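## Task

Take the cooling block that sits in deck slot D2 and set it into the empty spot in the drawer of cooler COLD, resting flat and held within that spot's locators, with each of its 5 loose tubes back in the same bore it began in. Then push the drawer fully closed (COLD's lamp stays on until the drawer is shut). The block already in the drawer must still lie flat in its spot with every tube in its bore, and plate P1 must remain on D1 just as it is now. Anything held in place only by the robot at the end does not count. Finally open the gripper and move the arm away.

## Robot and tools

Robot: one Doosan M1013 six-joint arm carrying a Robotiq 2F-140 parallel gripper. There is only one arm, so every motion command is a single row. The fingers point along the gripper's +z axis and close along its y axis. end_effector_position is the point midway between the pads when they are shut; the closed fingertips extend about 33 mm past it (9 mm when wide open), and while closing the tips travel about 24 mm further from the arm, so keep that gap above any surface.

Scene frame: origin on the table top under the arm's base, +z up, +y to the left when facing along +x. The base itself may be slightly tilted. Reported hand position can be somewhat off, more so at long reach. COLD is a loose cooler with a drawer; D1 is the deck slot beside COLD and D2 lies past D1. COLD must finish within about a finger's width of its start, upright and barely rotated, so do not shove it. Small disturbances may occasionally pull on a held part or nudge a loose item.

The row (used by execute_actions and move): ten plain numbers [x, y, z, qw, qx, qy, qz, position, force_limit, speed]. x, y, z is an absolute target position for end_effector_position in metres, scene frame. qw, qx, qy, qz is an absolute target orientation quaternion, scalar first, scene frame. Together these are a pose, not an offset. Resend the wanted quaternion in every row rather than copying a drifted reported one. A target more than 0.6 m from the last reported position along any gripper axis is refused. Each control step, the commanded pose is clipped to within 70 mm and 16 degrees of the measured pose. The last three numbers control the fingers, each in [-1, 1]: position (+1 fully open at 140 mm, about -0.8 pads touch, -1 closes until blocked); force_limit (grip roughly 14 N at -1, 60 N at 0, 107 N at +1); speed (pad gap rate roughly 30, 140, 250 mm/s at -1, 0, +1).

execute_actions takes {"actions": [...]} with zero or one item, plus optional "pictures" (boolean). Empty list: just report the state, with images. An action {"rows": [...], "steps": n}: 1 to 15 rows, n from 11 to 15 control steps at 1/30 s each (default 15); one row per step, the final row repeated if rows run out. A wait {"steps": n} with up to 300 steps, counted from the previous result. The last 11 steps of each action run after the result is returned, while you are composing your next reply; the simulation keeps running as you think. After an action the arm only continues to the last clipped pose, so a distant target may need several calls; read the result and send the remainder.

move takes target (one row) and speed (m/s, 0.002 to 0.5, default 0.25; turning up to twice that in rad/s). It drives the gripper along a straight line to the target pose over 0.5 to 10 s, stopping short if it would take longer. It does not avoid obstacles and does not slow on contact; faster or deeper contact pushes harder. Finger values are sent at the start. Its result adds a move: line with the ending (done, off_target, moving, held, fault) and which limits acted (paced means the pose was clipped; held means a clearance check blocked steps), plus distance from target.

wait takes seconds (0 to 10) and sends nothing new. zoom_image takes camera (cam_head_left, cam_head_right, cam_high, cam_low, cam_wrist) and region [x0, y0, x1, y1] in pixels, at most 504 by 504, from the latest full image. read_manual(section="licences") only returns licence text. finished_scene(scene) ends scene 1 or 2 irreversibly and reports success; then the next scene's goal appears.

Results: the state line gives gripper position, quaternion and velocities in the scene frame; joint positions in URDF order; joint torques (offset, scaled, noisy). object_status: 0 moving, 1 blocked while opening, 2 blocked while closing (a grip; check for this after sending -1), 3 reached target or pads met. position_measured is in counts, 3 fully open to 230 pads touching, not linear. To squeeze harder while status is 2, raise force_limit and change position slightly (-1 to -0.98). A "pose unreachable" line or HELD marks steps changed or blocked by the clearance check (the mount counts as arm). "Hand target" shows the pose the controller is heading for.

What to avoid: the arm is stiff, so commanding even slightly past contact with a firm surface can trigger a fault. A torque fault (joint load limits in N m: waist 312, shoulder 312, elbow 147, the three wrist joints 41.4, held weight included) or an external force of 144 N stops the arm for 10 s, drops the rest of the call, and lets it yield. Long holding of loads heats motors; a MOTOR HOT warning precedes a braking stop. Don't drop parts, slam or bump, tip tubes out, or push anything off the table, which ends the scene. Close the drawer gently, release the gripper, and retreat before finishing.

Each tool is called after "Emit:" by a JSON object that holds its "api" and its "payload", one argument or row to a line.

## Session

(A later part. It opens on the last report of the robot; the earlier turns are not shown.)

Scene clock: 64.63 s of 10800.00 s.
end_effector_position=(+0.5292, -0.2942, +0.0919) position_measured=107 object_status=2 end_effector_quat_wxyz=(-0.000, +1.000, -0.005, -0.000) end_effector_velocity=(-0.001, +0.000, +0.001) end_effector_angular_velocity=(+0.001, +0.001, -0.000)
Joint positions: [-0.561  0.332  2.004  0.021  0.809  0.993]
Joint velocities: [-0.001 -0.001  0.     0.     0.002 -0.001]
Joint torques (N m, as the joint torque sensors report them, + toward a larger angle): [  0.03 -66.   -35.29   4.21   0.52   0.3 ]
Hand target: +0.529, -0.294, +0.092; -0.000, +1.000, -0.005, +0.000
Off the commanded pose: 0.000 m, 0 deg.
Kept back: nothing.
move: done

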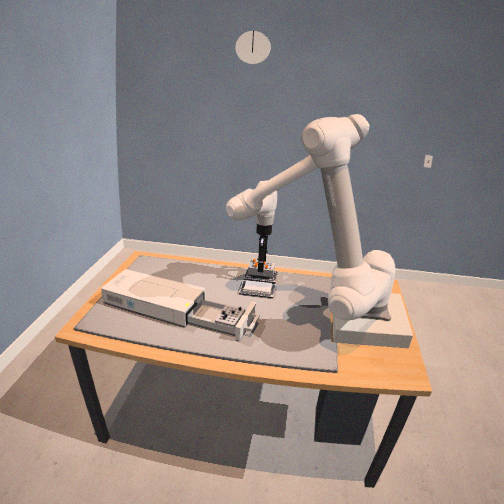

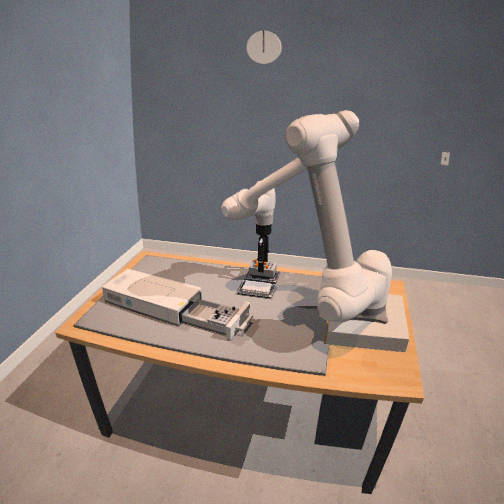

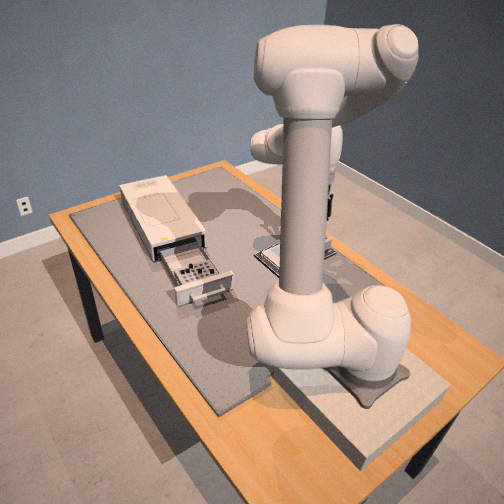

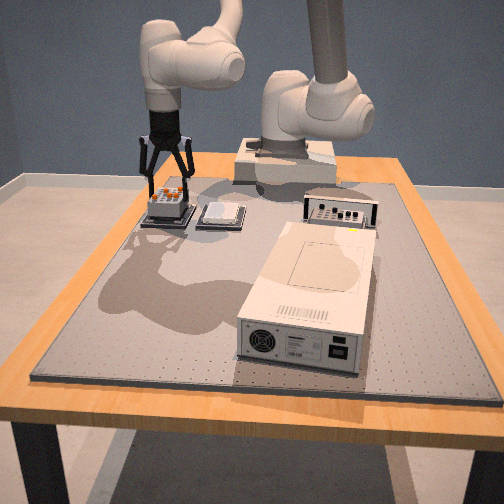

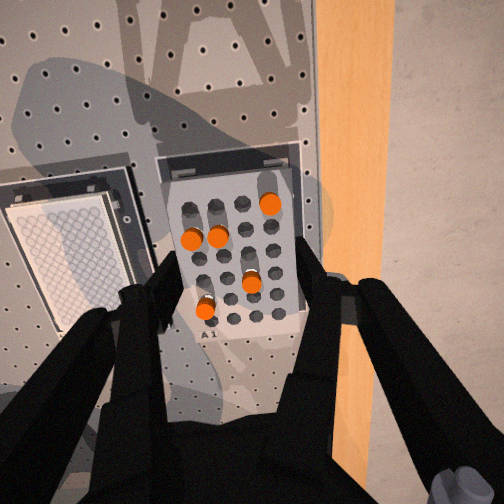

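Emit:
{"api": "move", "payload": {
  "target": [0.5292, -0.2942, 0.18, 0, 1, -0.005, 0, -1, 0.8, -0.6],
  "speed": 0.12
}}

Emit:
{"api": "move", "payload": {
  "target": [0.6985, 0.144, 0.18, 0, 0.766, 0.643, 0, -1, 0.8, -0.6],
  "speed": 0.22
}}

Scene clock: 66.40 s of 10800.00 s.
end_effector_position=(+0.5292, -0.2942, +0.1799) position_measured=107 object_status=2 end_effector_quat_wxyz=(-0.000, +1.000, -0.005, -0.000) end_effector_velocity=(-0.000, +0.000, +0.001) end_effector_angular_velocity=(+0.000, +0.000, +0.000)
Joint positions: [-0.563  0.235  1.937  0.018  0.974  0.995]
Joint velocities: [ 0.    -0.001 -0.001 -0.     0.003 -0.   ]
Joint torques (N m, as the joint torque sensors report them, + toward a larger angle): [  1.7  -62.49 -40.83   4.59   0.11   0.14]
Hand target: +0.529, -0.294, +0.180; -0.000, +1.000, -0.005, +0.000
Off the commanded pose: 0.000 m, 0 deg.
Kept back: nothing.
move: done

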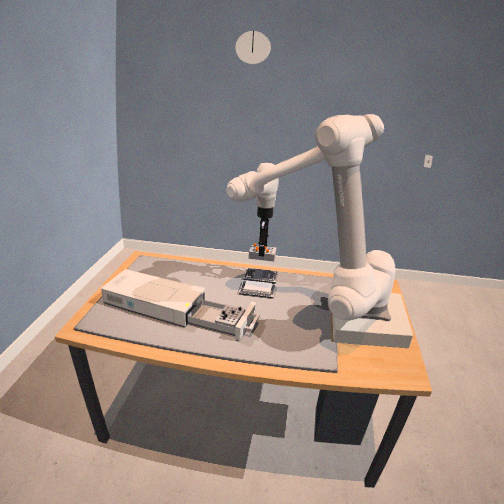

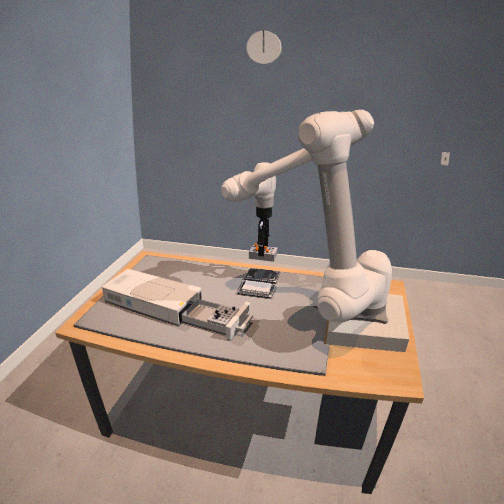

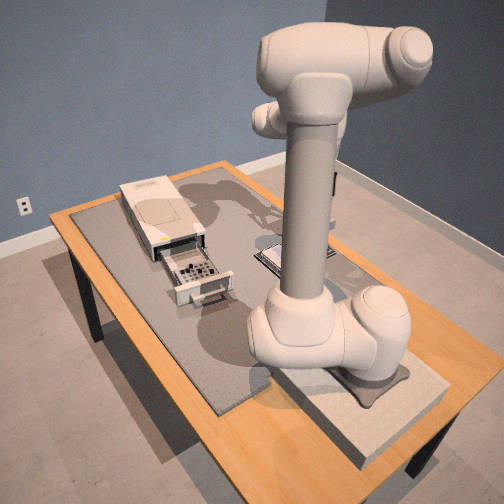

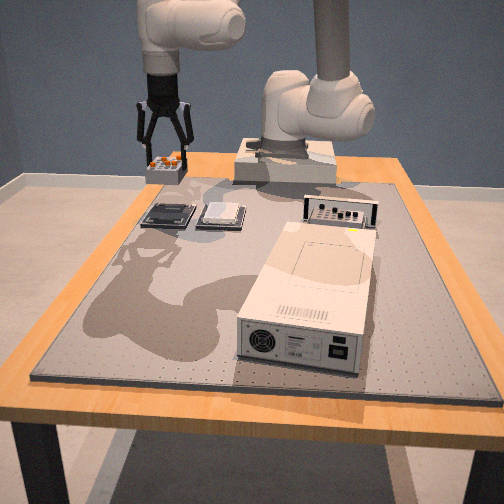

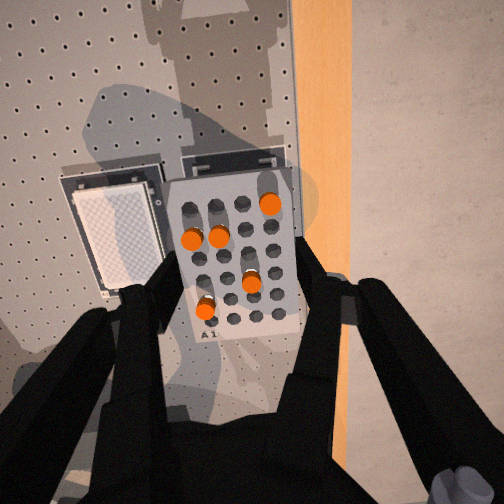

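Scene clock: 70.07 s of 10800.00 s.
end_effector_position=(+0.6977, +0.1439, +0.1800) position_measured=107 object_status=2 end_effector_quat_wxyz=(+0.000, +0.766, +0.643, -0.000) end_effector_velocity=(+0.000, +0.001, -0.000) end_effector_angular_velocity=(+0.000, +0.001, +0.002)
Joint positions: [0.159 0.373 1.729 0.015 1.033 0.314]
Joint velocities: [ 0.002  0.001 -0.001  0.001  0.001 -0.001]
Joint torques (N m, as the joint torque sensors report them, + toward a larger angle): [  0.83 -79.64 -43.35   5.03   0.88   0.61]
Hand target: +0.698, +0.144, +0.180; +0.000, +0.766, +0.643, -0.000
Off the commanded pose: 0.001 m, 0 deg.
Kept back: nothing.
move: done

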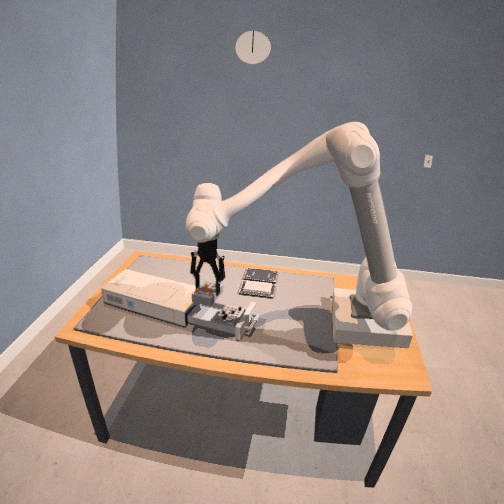

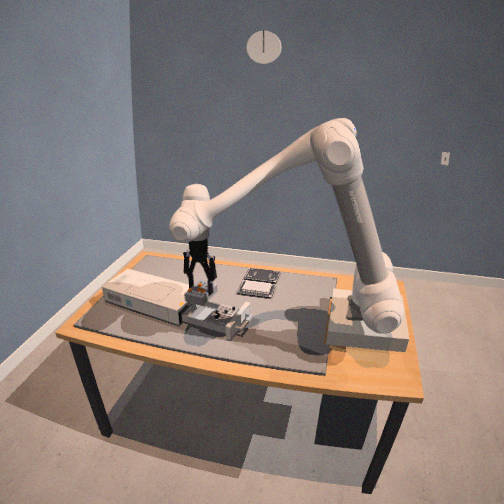

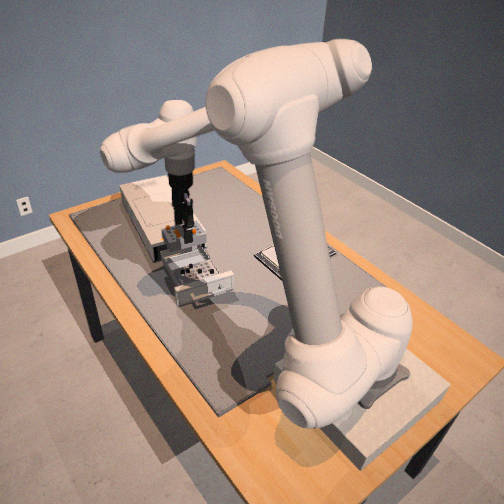

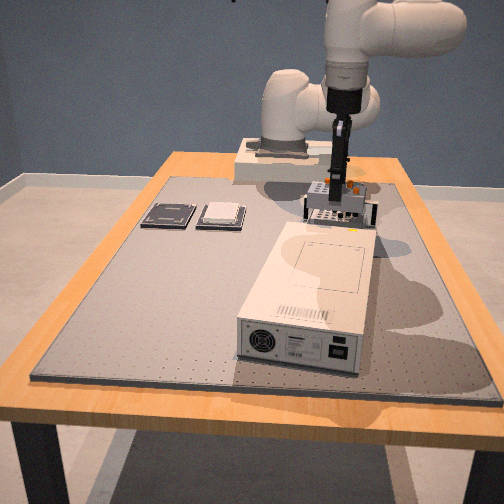

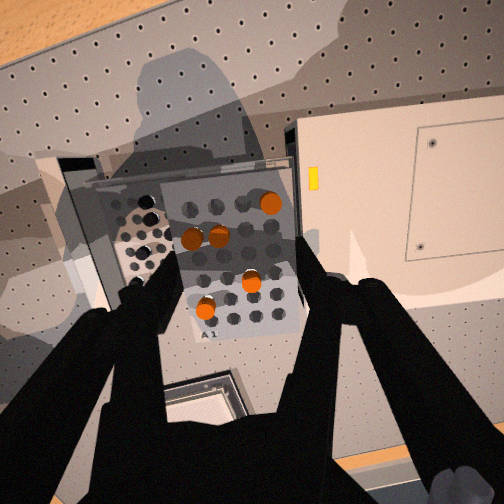

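Emit:
{"api": "move", "payload": {
  "target": [0.6985, 0.144, 0.122, 0, 0.766, 0.643, 0, -1, 0.8, -0.6],
  "speed": 0.06
}}

Emit:
{"api": "zoom_image", "payload": {
  "camera": "cam_wrist",
  "region": [60, 110, 340, 360]
}}

Scene clock: 71.97 s of 10800.00 s.
end_effector_position=(+0.6985, +0.1440, +0.1221) position_measured=107 object_status=2 end_effector_quat_wxyz=(+0.000, +0.766, +0.643, +0.000) end_effector_velocity=(-0.000, -0.000, -0.002) end_effector_angular_velocity=(-0.000, +0.001, -0.002)
Joint positions: [0.16  0.426 1.771 0.017 0.936 0.312]
Joint velocities: [-0.     0.001  0.001 -0.    -0.002  0.002]
Joint torques (N m, as the joint torque sensors report them, + toward a larger angle): [  1.18 -80.86 -39.22   4.36   0.15   0.29]
Hand target: +0.699, +0.144, +0.122; +0.000, +0.766, +0.643, -0.000
Off the commanded pose: 0.000 m, 0 deg.
Kept back: nothing.
move: done

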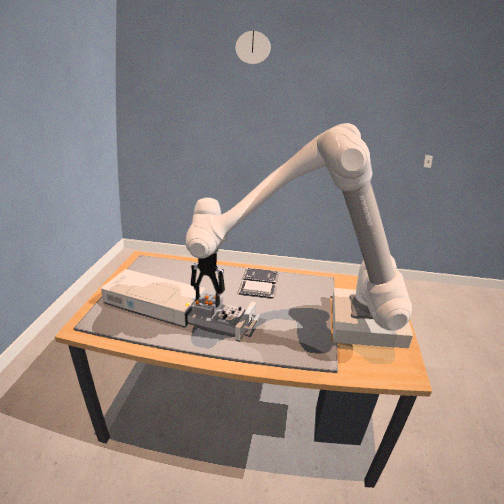

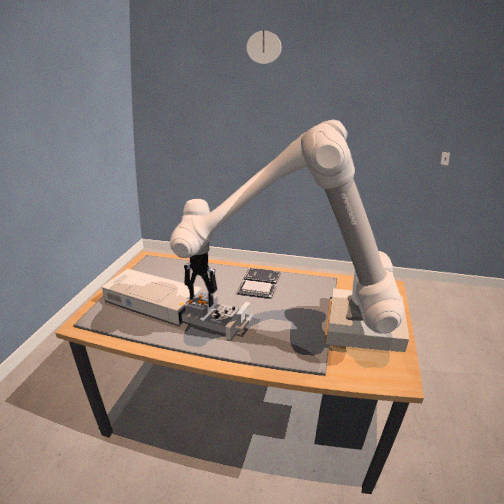

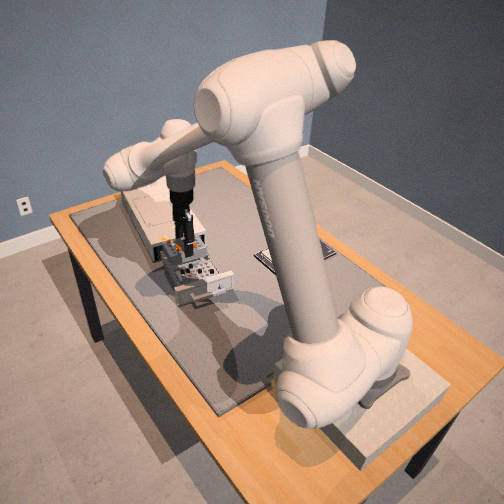

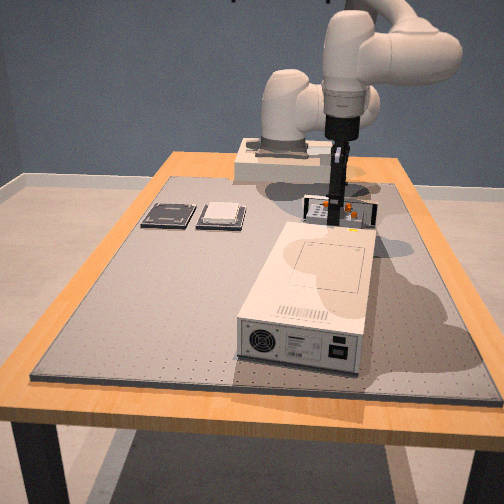

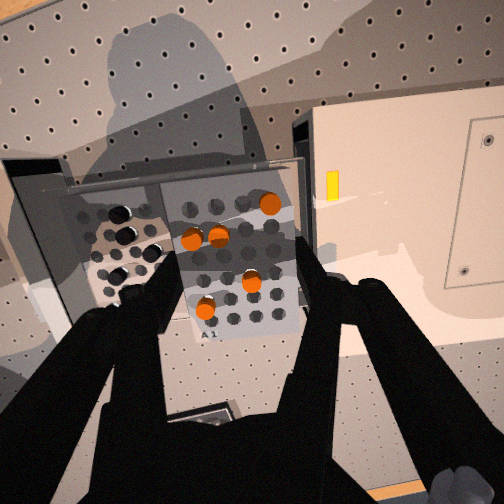

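Region (60, 110, 340, 360) of cam_wrist's 504x504 image, scaled by 1.800, with more detail than that image has; it fills the top 450 rows of this view, and the rest is white.

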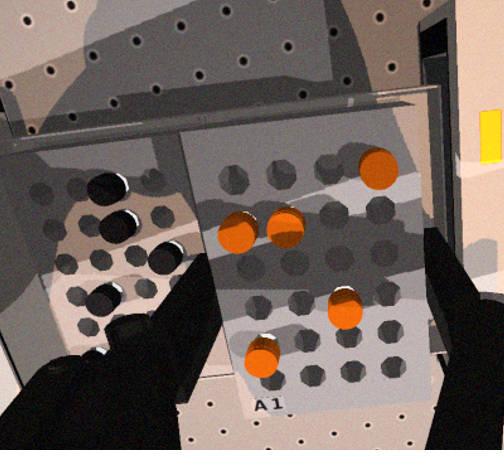

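Emit:
{"api": "zoom_image", "payload": {
  "camera": "cam_wrist",
  "region": [130, 140, 330, 230]
}}

Emit:
{"api": "zoom_image", "payload": {
  "camera": "cam_wrist",
  "region": [150, 280, 330, 370]
}}

Region (130, 140, 330, 230) of cam_wrist's 504x504 image, scaled by 2.520, with more detail than that image has; it fills the top 227 rows of this view, and the rest is white.

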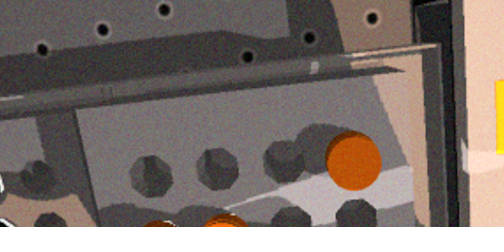

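Region (150, 280, 330, 370) of cam_wrist's 504x504 image, scaled by 2.800, with more detail than that image has.

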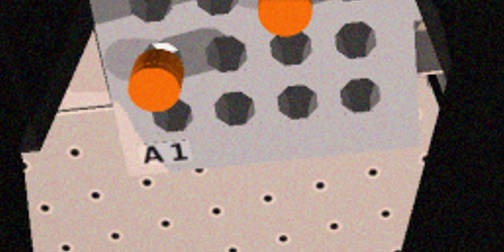

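Emit:
{"api": "move", "payload": {
  "target": [0.699, 0.1408, 0.092, 0, 0.766, 0.643, 0, -1, 0.8, -0.6],
  "speed": 0.03
}}

Emit:
{"api": "zoom_image", "payload": {
  "camera": "cam_wrist",
  "region": [60, 110, 340, 360]
}}

Emit:
{"api": "zoom_image", "payload": {
  "camera": "cam_wrist",
  "region": [130, 140, 330, 230]
}}

Scene clock: 76.67 s of 10800.00 s.
end_effector_position=(+0.6990, +0.1408, +0.0921) position_measured=107 object_status=2 end_effector_quat_wxyz=(+0.000, +0.766, +0.643, +0.000) end_effector_velocity=(+0.000, +0.000, -0.001) end_effector_angular_velocity=(+0.000, +0.000, +0.000)
Joint positions: [0.156 0.456 1.791 0.017 0.887 0.307]
Joint velocities: [ 0.     0.001  0.001  0.    -0.002 -0.   ]
Joint torques (N m, as the joint torque sensors report them, + toward a larger angle): [  2.13 -84.62 -37.83   4.33   0.66  -0.53]
Hand target: +0.699, +0.141, +0.092; +0.000, +0.766, +0.643, -0.000
Off the commanded pose: 0.000 m, 0 deg.
Kept back: nothing.
After step 90, 0.40 s passed at rest.
move: done

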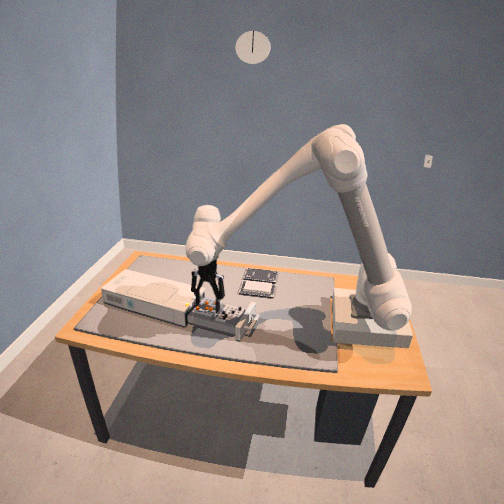

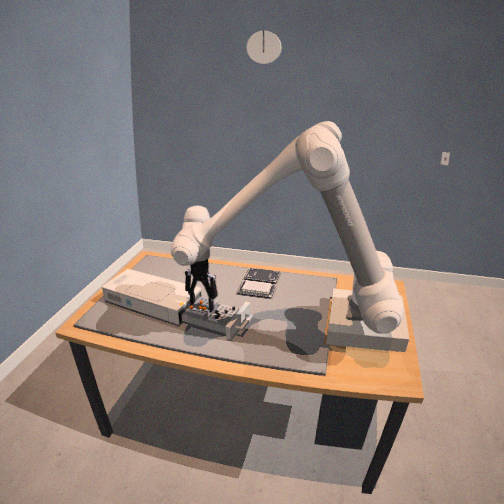

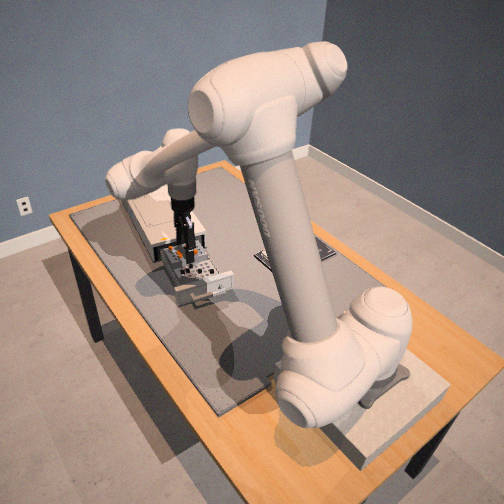

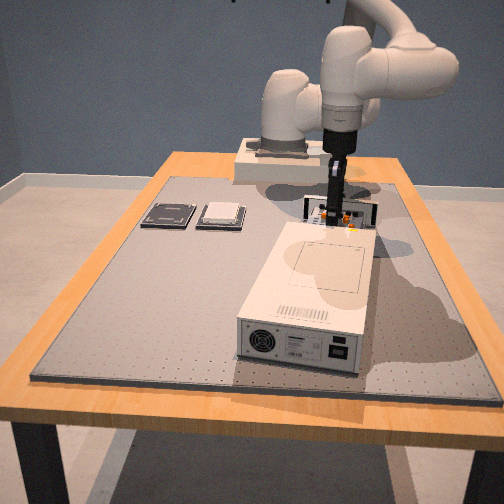

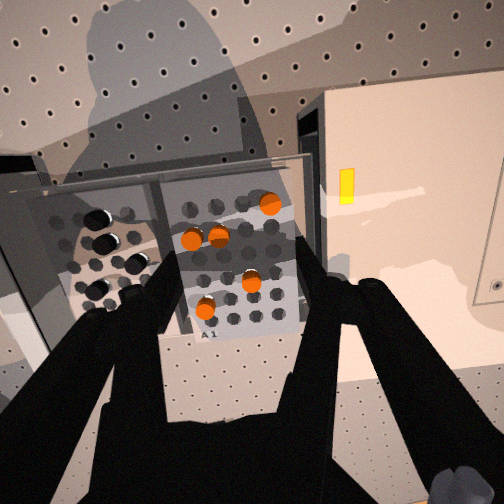

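Region (60, 110, 340, 360) of cam_wrist's 504x504 image, scaled by 1.800, with more detail than that image has; it fills the top 450 rows of this view, and the rest is white.

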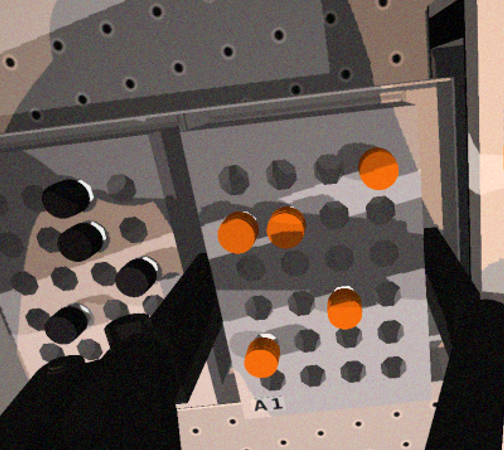

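Region (130, 140, 330, 230) of cam_wrist's 504x504 image, scaled by 2.520, with more detail than that image has; it fills the top 227 rows of this view, and the rest is white.

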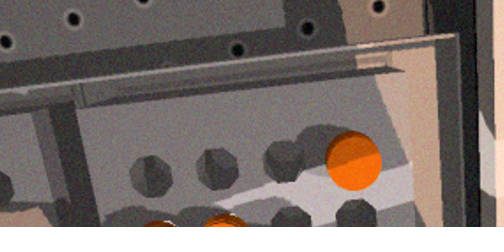

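Emit:
{"api": "execute_actions", "payload": {
  "actions": []
}}

Scene clock: 78.67 s of 10800.00 s.
end_effector_position=(+0.6990, +0.1408, +0.0920) position_measured=107 object_status=2 end_effector_quat_wxyz=(+0.000, +0.766, +0.643, -0.000) end_effector_velocity=(+0.000, -0.001, +0.000) end_effector_angular_velocity=(-0.001, -0.000, -0.002)
Joint positions: [0.156 0.456 1.791 0.017 0.887 0.307]
Joint velocities: [-0.001 -0.     0.    -0.001  0.     0.001]
Joint torques (N m, as the joint torque sensors report them, + toward a larger angle): [ -1.12 -83.75 -37.26   4.27   0.52  -0.3 ]
Hand target: +0.699, +0.141, +0.092; +0.000, +0.766, +0.643, -0.000
Off the commanded pose: 0.000 m, 0 deg.
Kept back: nothing.
Steps of this call (steps 1 to 60: nothing new was sent). Readings (end_effector_position | what the end effector reports):
1: (+0.6990, +0.1408, +0.0921) | position_measured=107 object_status=2
2: (+0.6990, +0.1408, +0.0920) | position_measured=107 object_status=2
4: (+0.6990, +0.1408, +0.0920) | position_measured=107 object_status=2
8: (+0.6990, +0.1408, +0.0920) | position_measured=107 object_status=2
60: the state above

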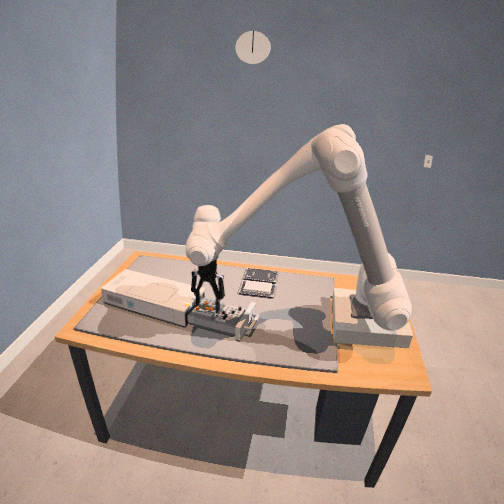

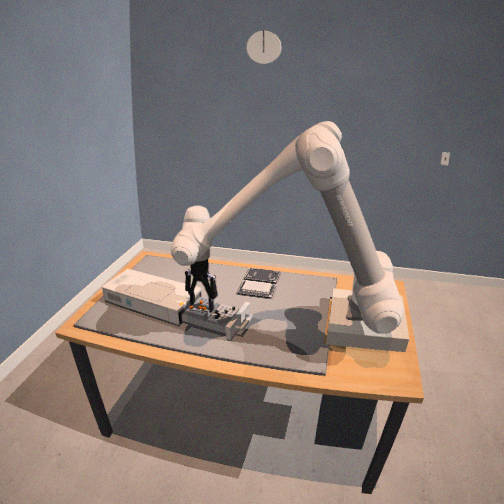

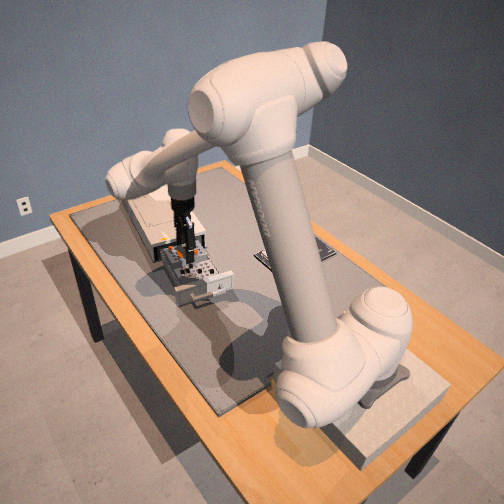

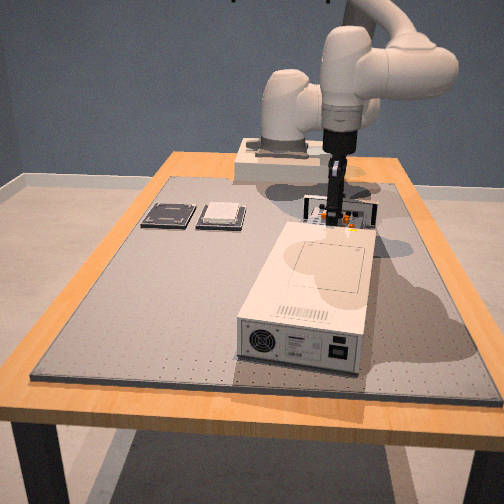

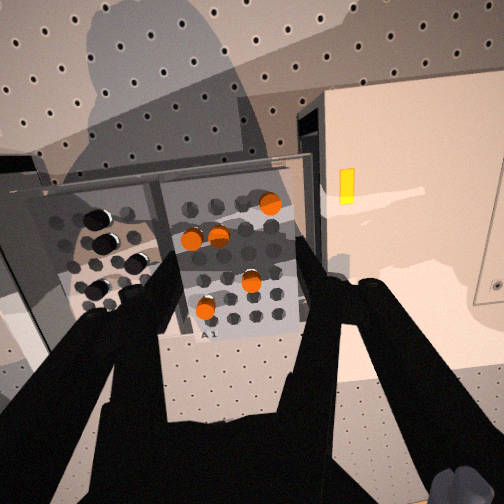

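Emit:
{"api": "move", "payload": {
  "target": [0.6990, 0.1408, 0.086, 0, 0.766, 0.643, 0, -1, 0.8, -0.6],
  "speed": 0.012
}}

Scene clock: 79.63 s of 10800.00 s.
end_effector_position=(+0.6990, +0.1407, +0.0861) position_measured=107 object_status=2 end_effector_quat_wxyz=(+0.000, +0.766, +0.643, +0.000) end_effector_velocity=(-0.000, -0.001, -0.001) end_effector_angular_velocity=(-0.001, +0.000, -0.000)
Joint positions: [0.156 0.463 1.794 0.017 0.877 0.307]
Joint velocities: [-0.     0.001  0.001 -0.001 -0.002 -0.   ]
Joint torques (N m, as the joint torque sensors report them, + toward a larger angle): [ -2.13 -84.58 -37.86   4.34   0.67   0.08]
Hand target: +0.699, +0.141, +0.086; +0.000, +0.766, +0.643, -0.000
Off the commanded pose: 0.000 m, 0 deg.
Kept back: nothing.
move: done

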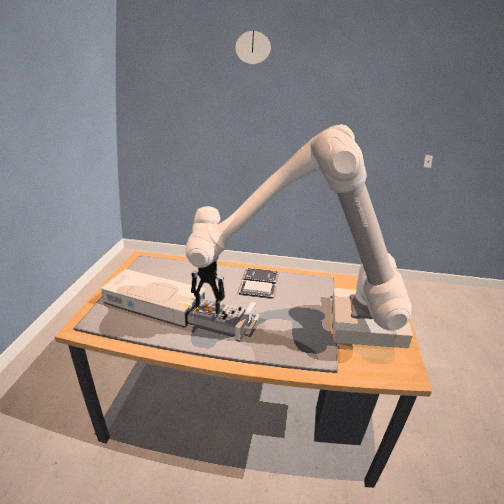

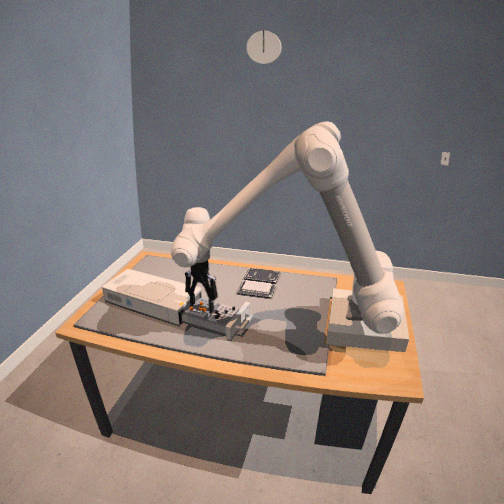

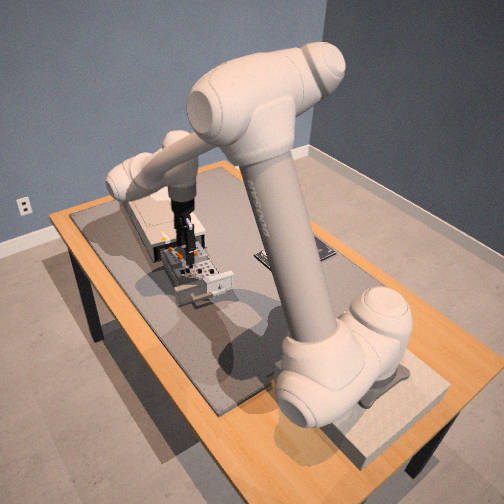

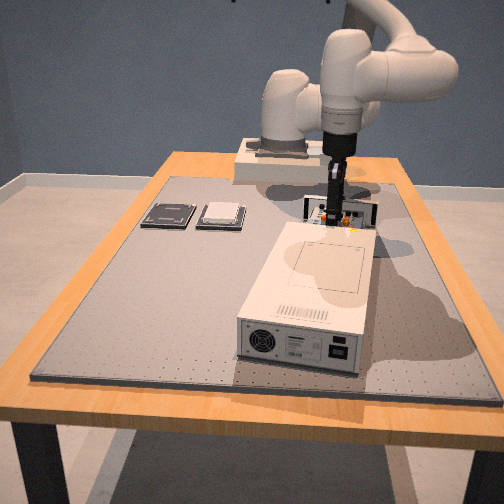

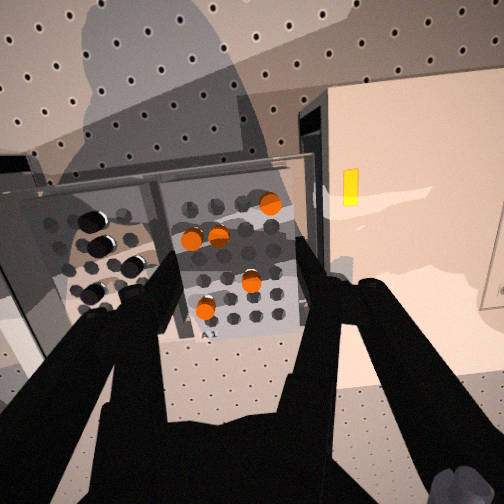

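Emit:
{"api": "move", "payload": {
  "target": [0.6990, 0.1408, 0.083, 0, 0.766, 0.643, 0, -1, 0.8, -0.6],
  "speed": 0.006
}}

Scene clock: 80.83 s of 10800.00 s.
end_effector_position=(+0.6990, +0.1408, +0.0830) position_measured=107 object_status=2 end_effector_quat_wxyz=(+0.000, +0.766, +0.643, +0.000) end_effector_velocity=(+0.001, -0.000, +0.000) end_effector_angular_velocity=(+0.000, -0.002, -0.001)
Joint positions: [0.156 0.466 1.796 0.018 0.872 0.307]
Joint velocities: [-0.001  0.001 -0.001  0.    -0.001  0.001]
Joint torques (N m, as the joint torque sensors report them, + toward a larger angle): [  0.78 -87.75 -37.05   3.88   0.57   0.28]
Hand target: +0.699, +0.141, +0.083; +0.000, +0.766, +0.643, -0.000
Off the commanded pose: 0.000 m, 0 deg.
Kept back: nothing.
move: done

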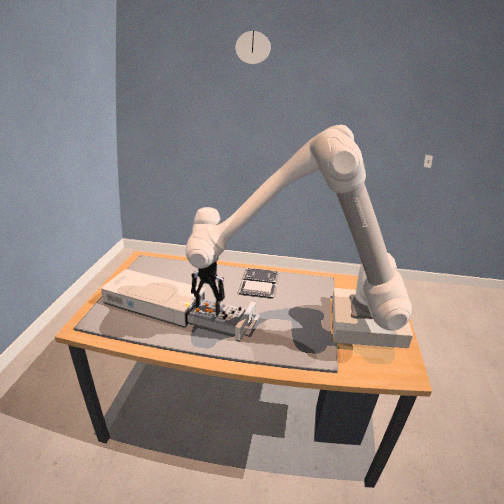

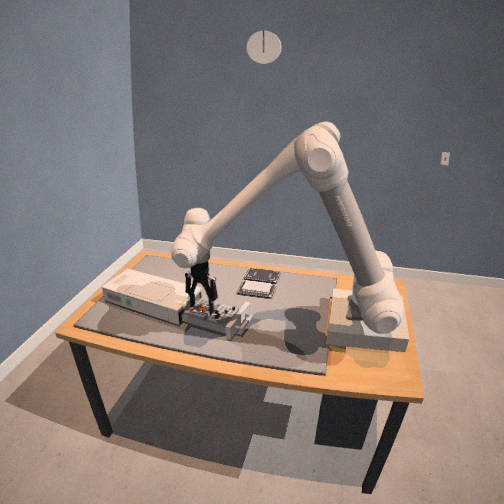

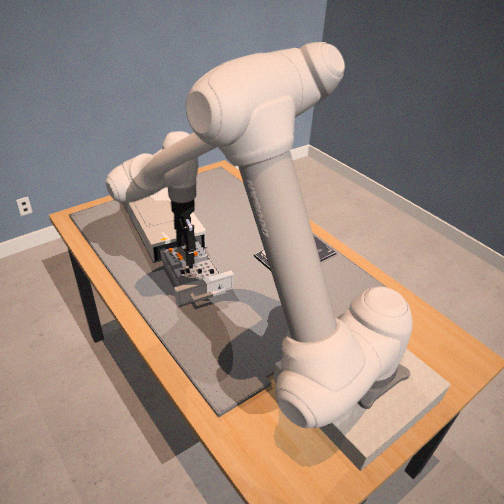

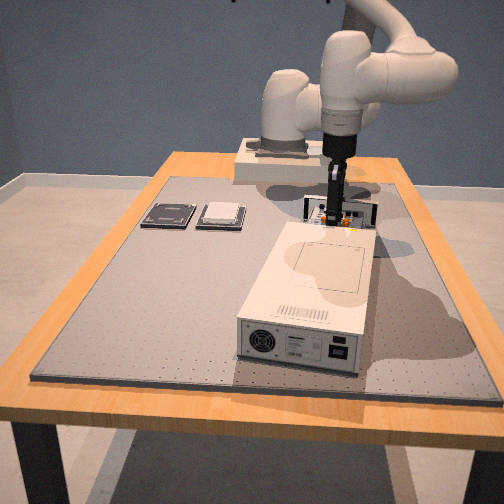

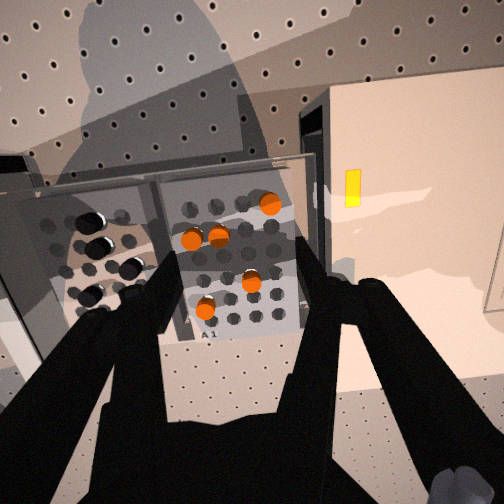

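Emit:
{"api": "move", "payload": {
  "target": [0.6990, 0.1408, 0.0810, 0, 0.766, 0.643, 0, -1, 0.8, -0.6],
  "speed": 0.004
}}

Scene clock: 81.87 s of 10800.00 s.
end_effector_position=(+0.6990, +0.1408, +0.0810) position_measured=107 object_status=2 end_effector_quat_wxyz=(+0.000, +0.766, +0.643, +0.000) end_effector_velocity=(+0.001, +0.000, -0.000) end_effector_angular_velocity=(-0.000, -0.001, +0.001)
Joint positions: [0.156 0.468 1.797 0.018 0.869 0.307]
Joint velocities: [ 0.     0.    -0.001 -0.001 -0.001 -0.   ]
Joint torques (N m, as the joint torque sensors report them, + toward a larger angle): [  1.67 -86.29 -37.85   4.42   0.41   0.1 ]
Hand target: +0.699, +0.141, +0.081; +0.000, +0.766, +0.643, -0.000
Off the commanded pose: 0.000 m, 0 deg.
Kept back: nothing.
move: done

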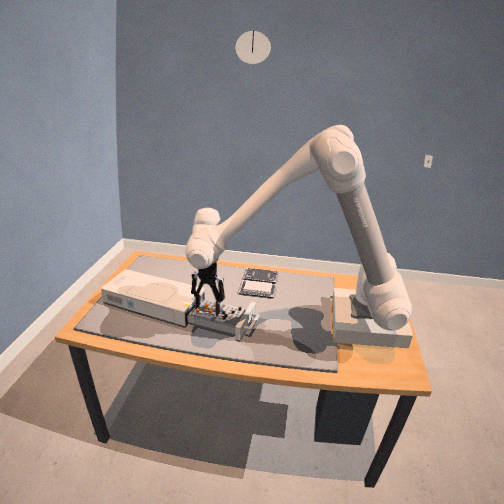

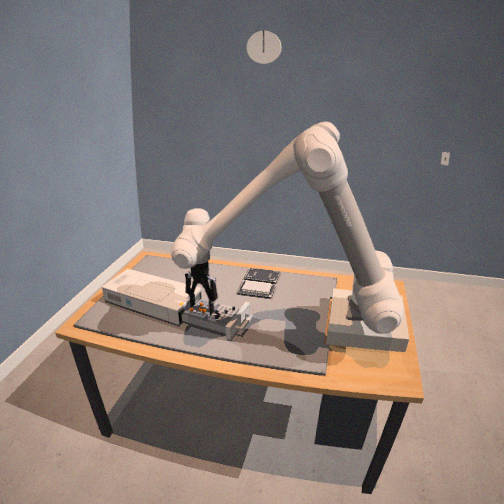

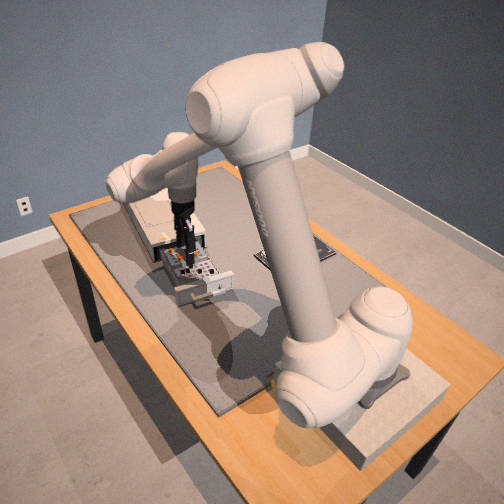

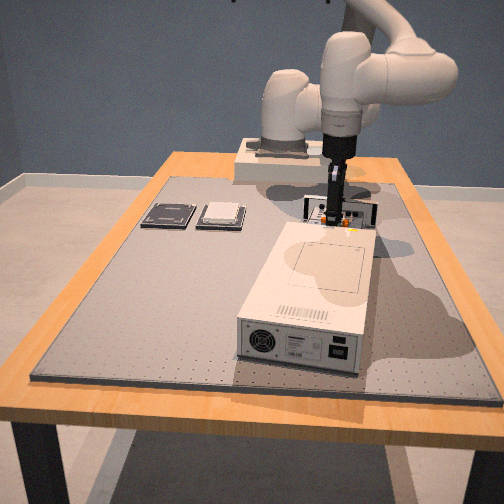

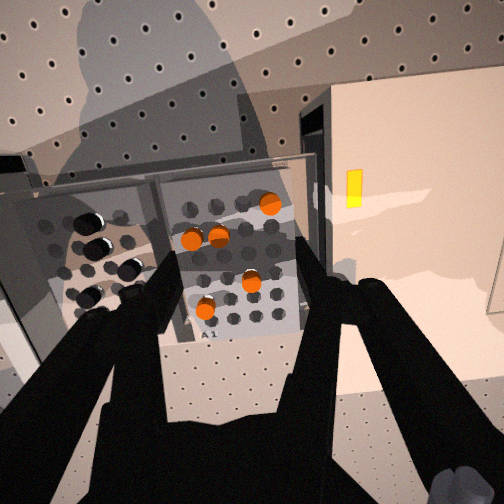

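Emit:
{"api": "move", "payload": {
  "target": [0.6990, 0.1408, 0.0790, 0, 0.766, 0.643, 0, -1, 0.8, -0.6],
  "speed": 0.004
}}

Scene clock: 82.83 s of 10800.00 s.
end_effector_position=(+0.6991, +0.1408, +0.0791) position_measured=107 object_status=2 end_effector_quat_wxyz=(+0.000, +0.766, +0.643, +0.000) end_effector_velocity=(-0.000, -0.000, -0.001) end_effector_angular_velocity=(-0.000, +0.001, -0.000)
Joint positions: [0.156 0.47  1.798 0.018 0.865 0.307]
Joint velocities: [-0.     0.001  0.001 -0.     0.    -0.   ]
Joint torques (N m, as the joint torque sensors report them, + toward a larger angle): [  5.06 -68.41 -17.14   6.09   5.53   0.58]
Hand target: +0.699, +0.141, +0.079; +0.000, +0.766, +0.643, -0.000
Off the commanded pose: 0.000 m, 0 deg.
Kept back: nothing.
move: done

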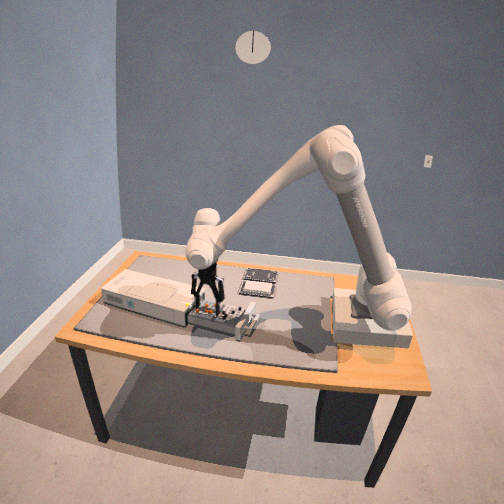

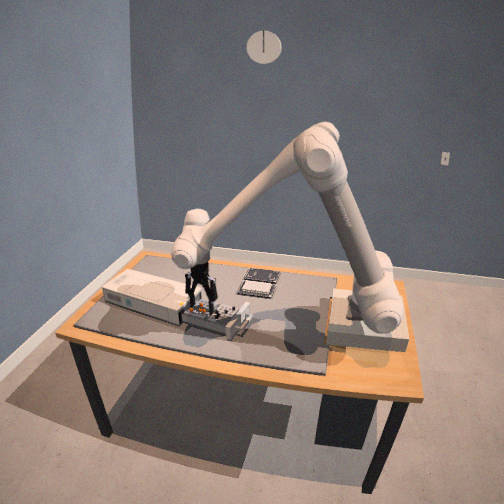

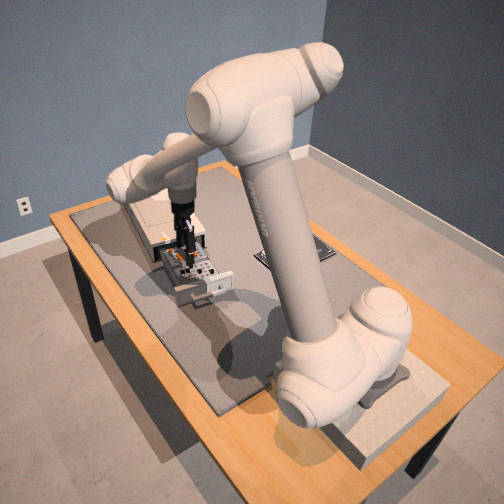

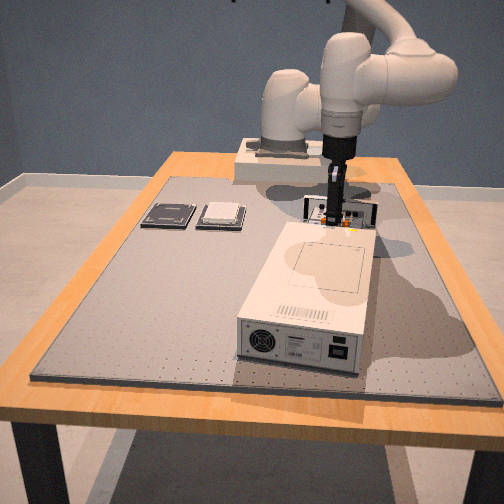

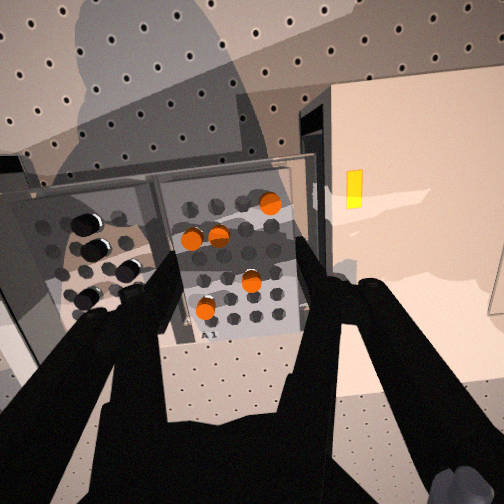

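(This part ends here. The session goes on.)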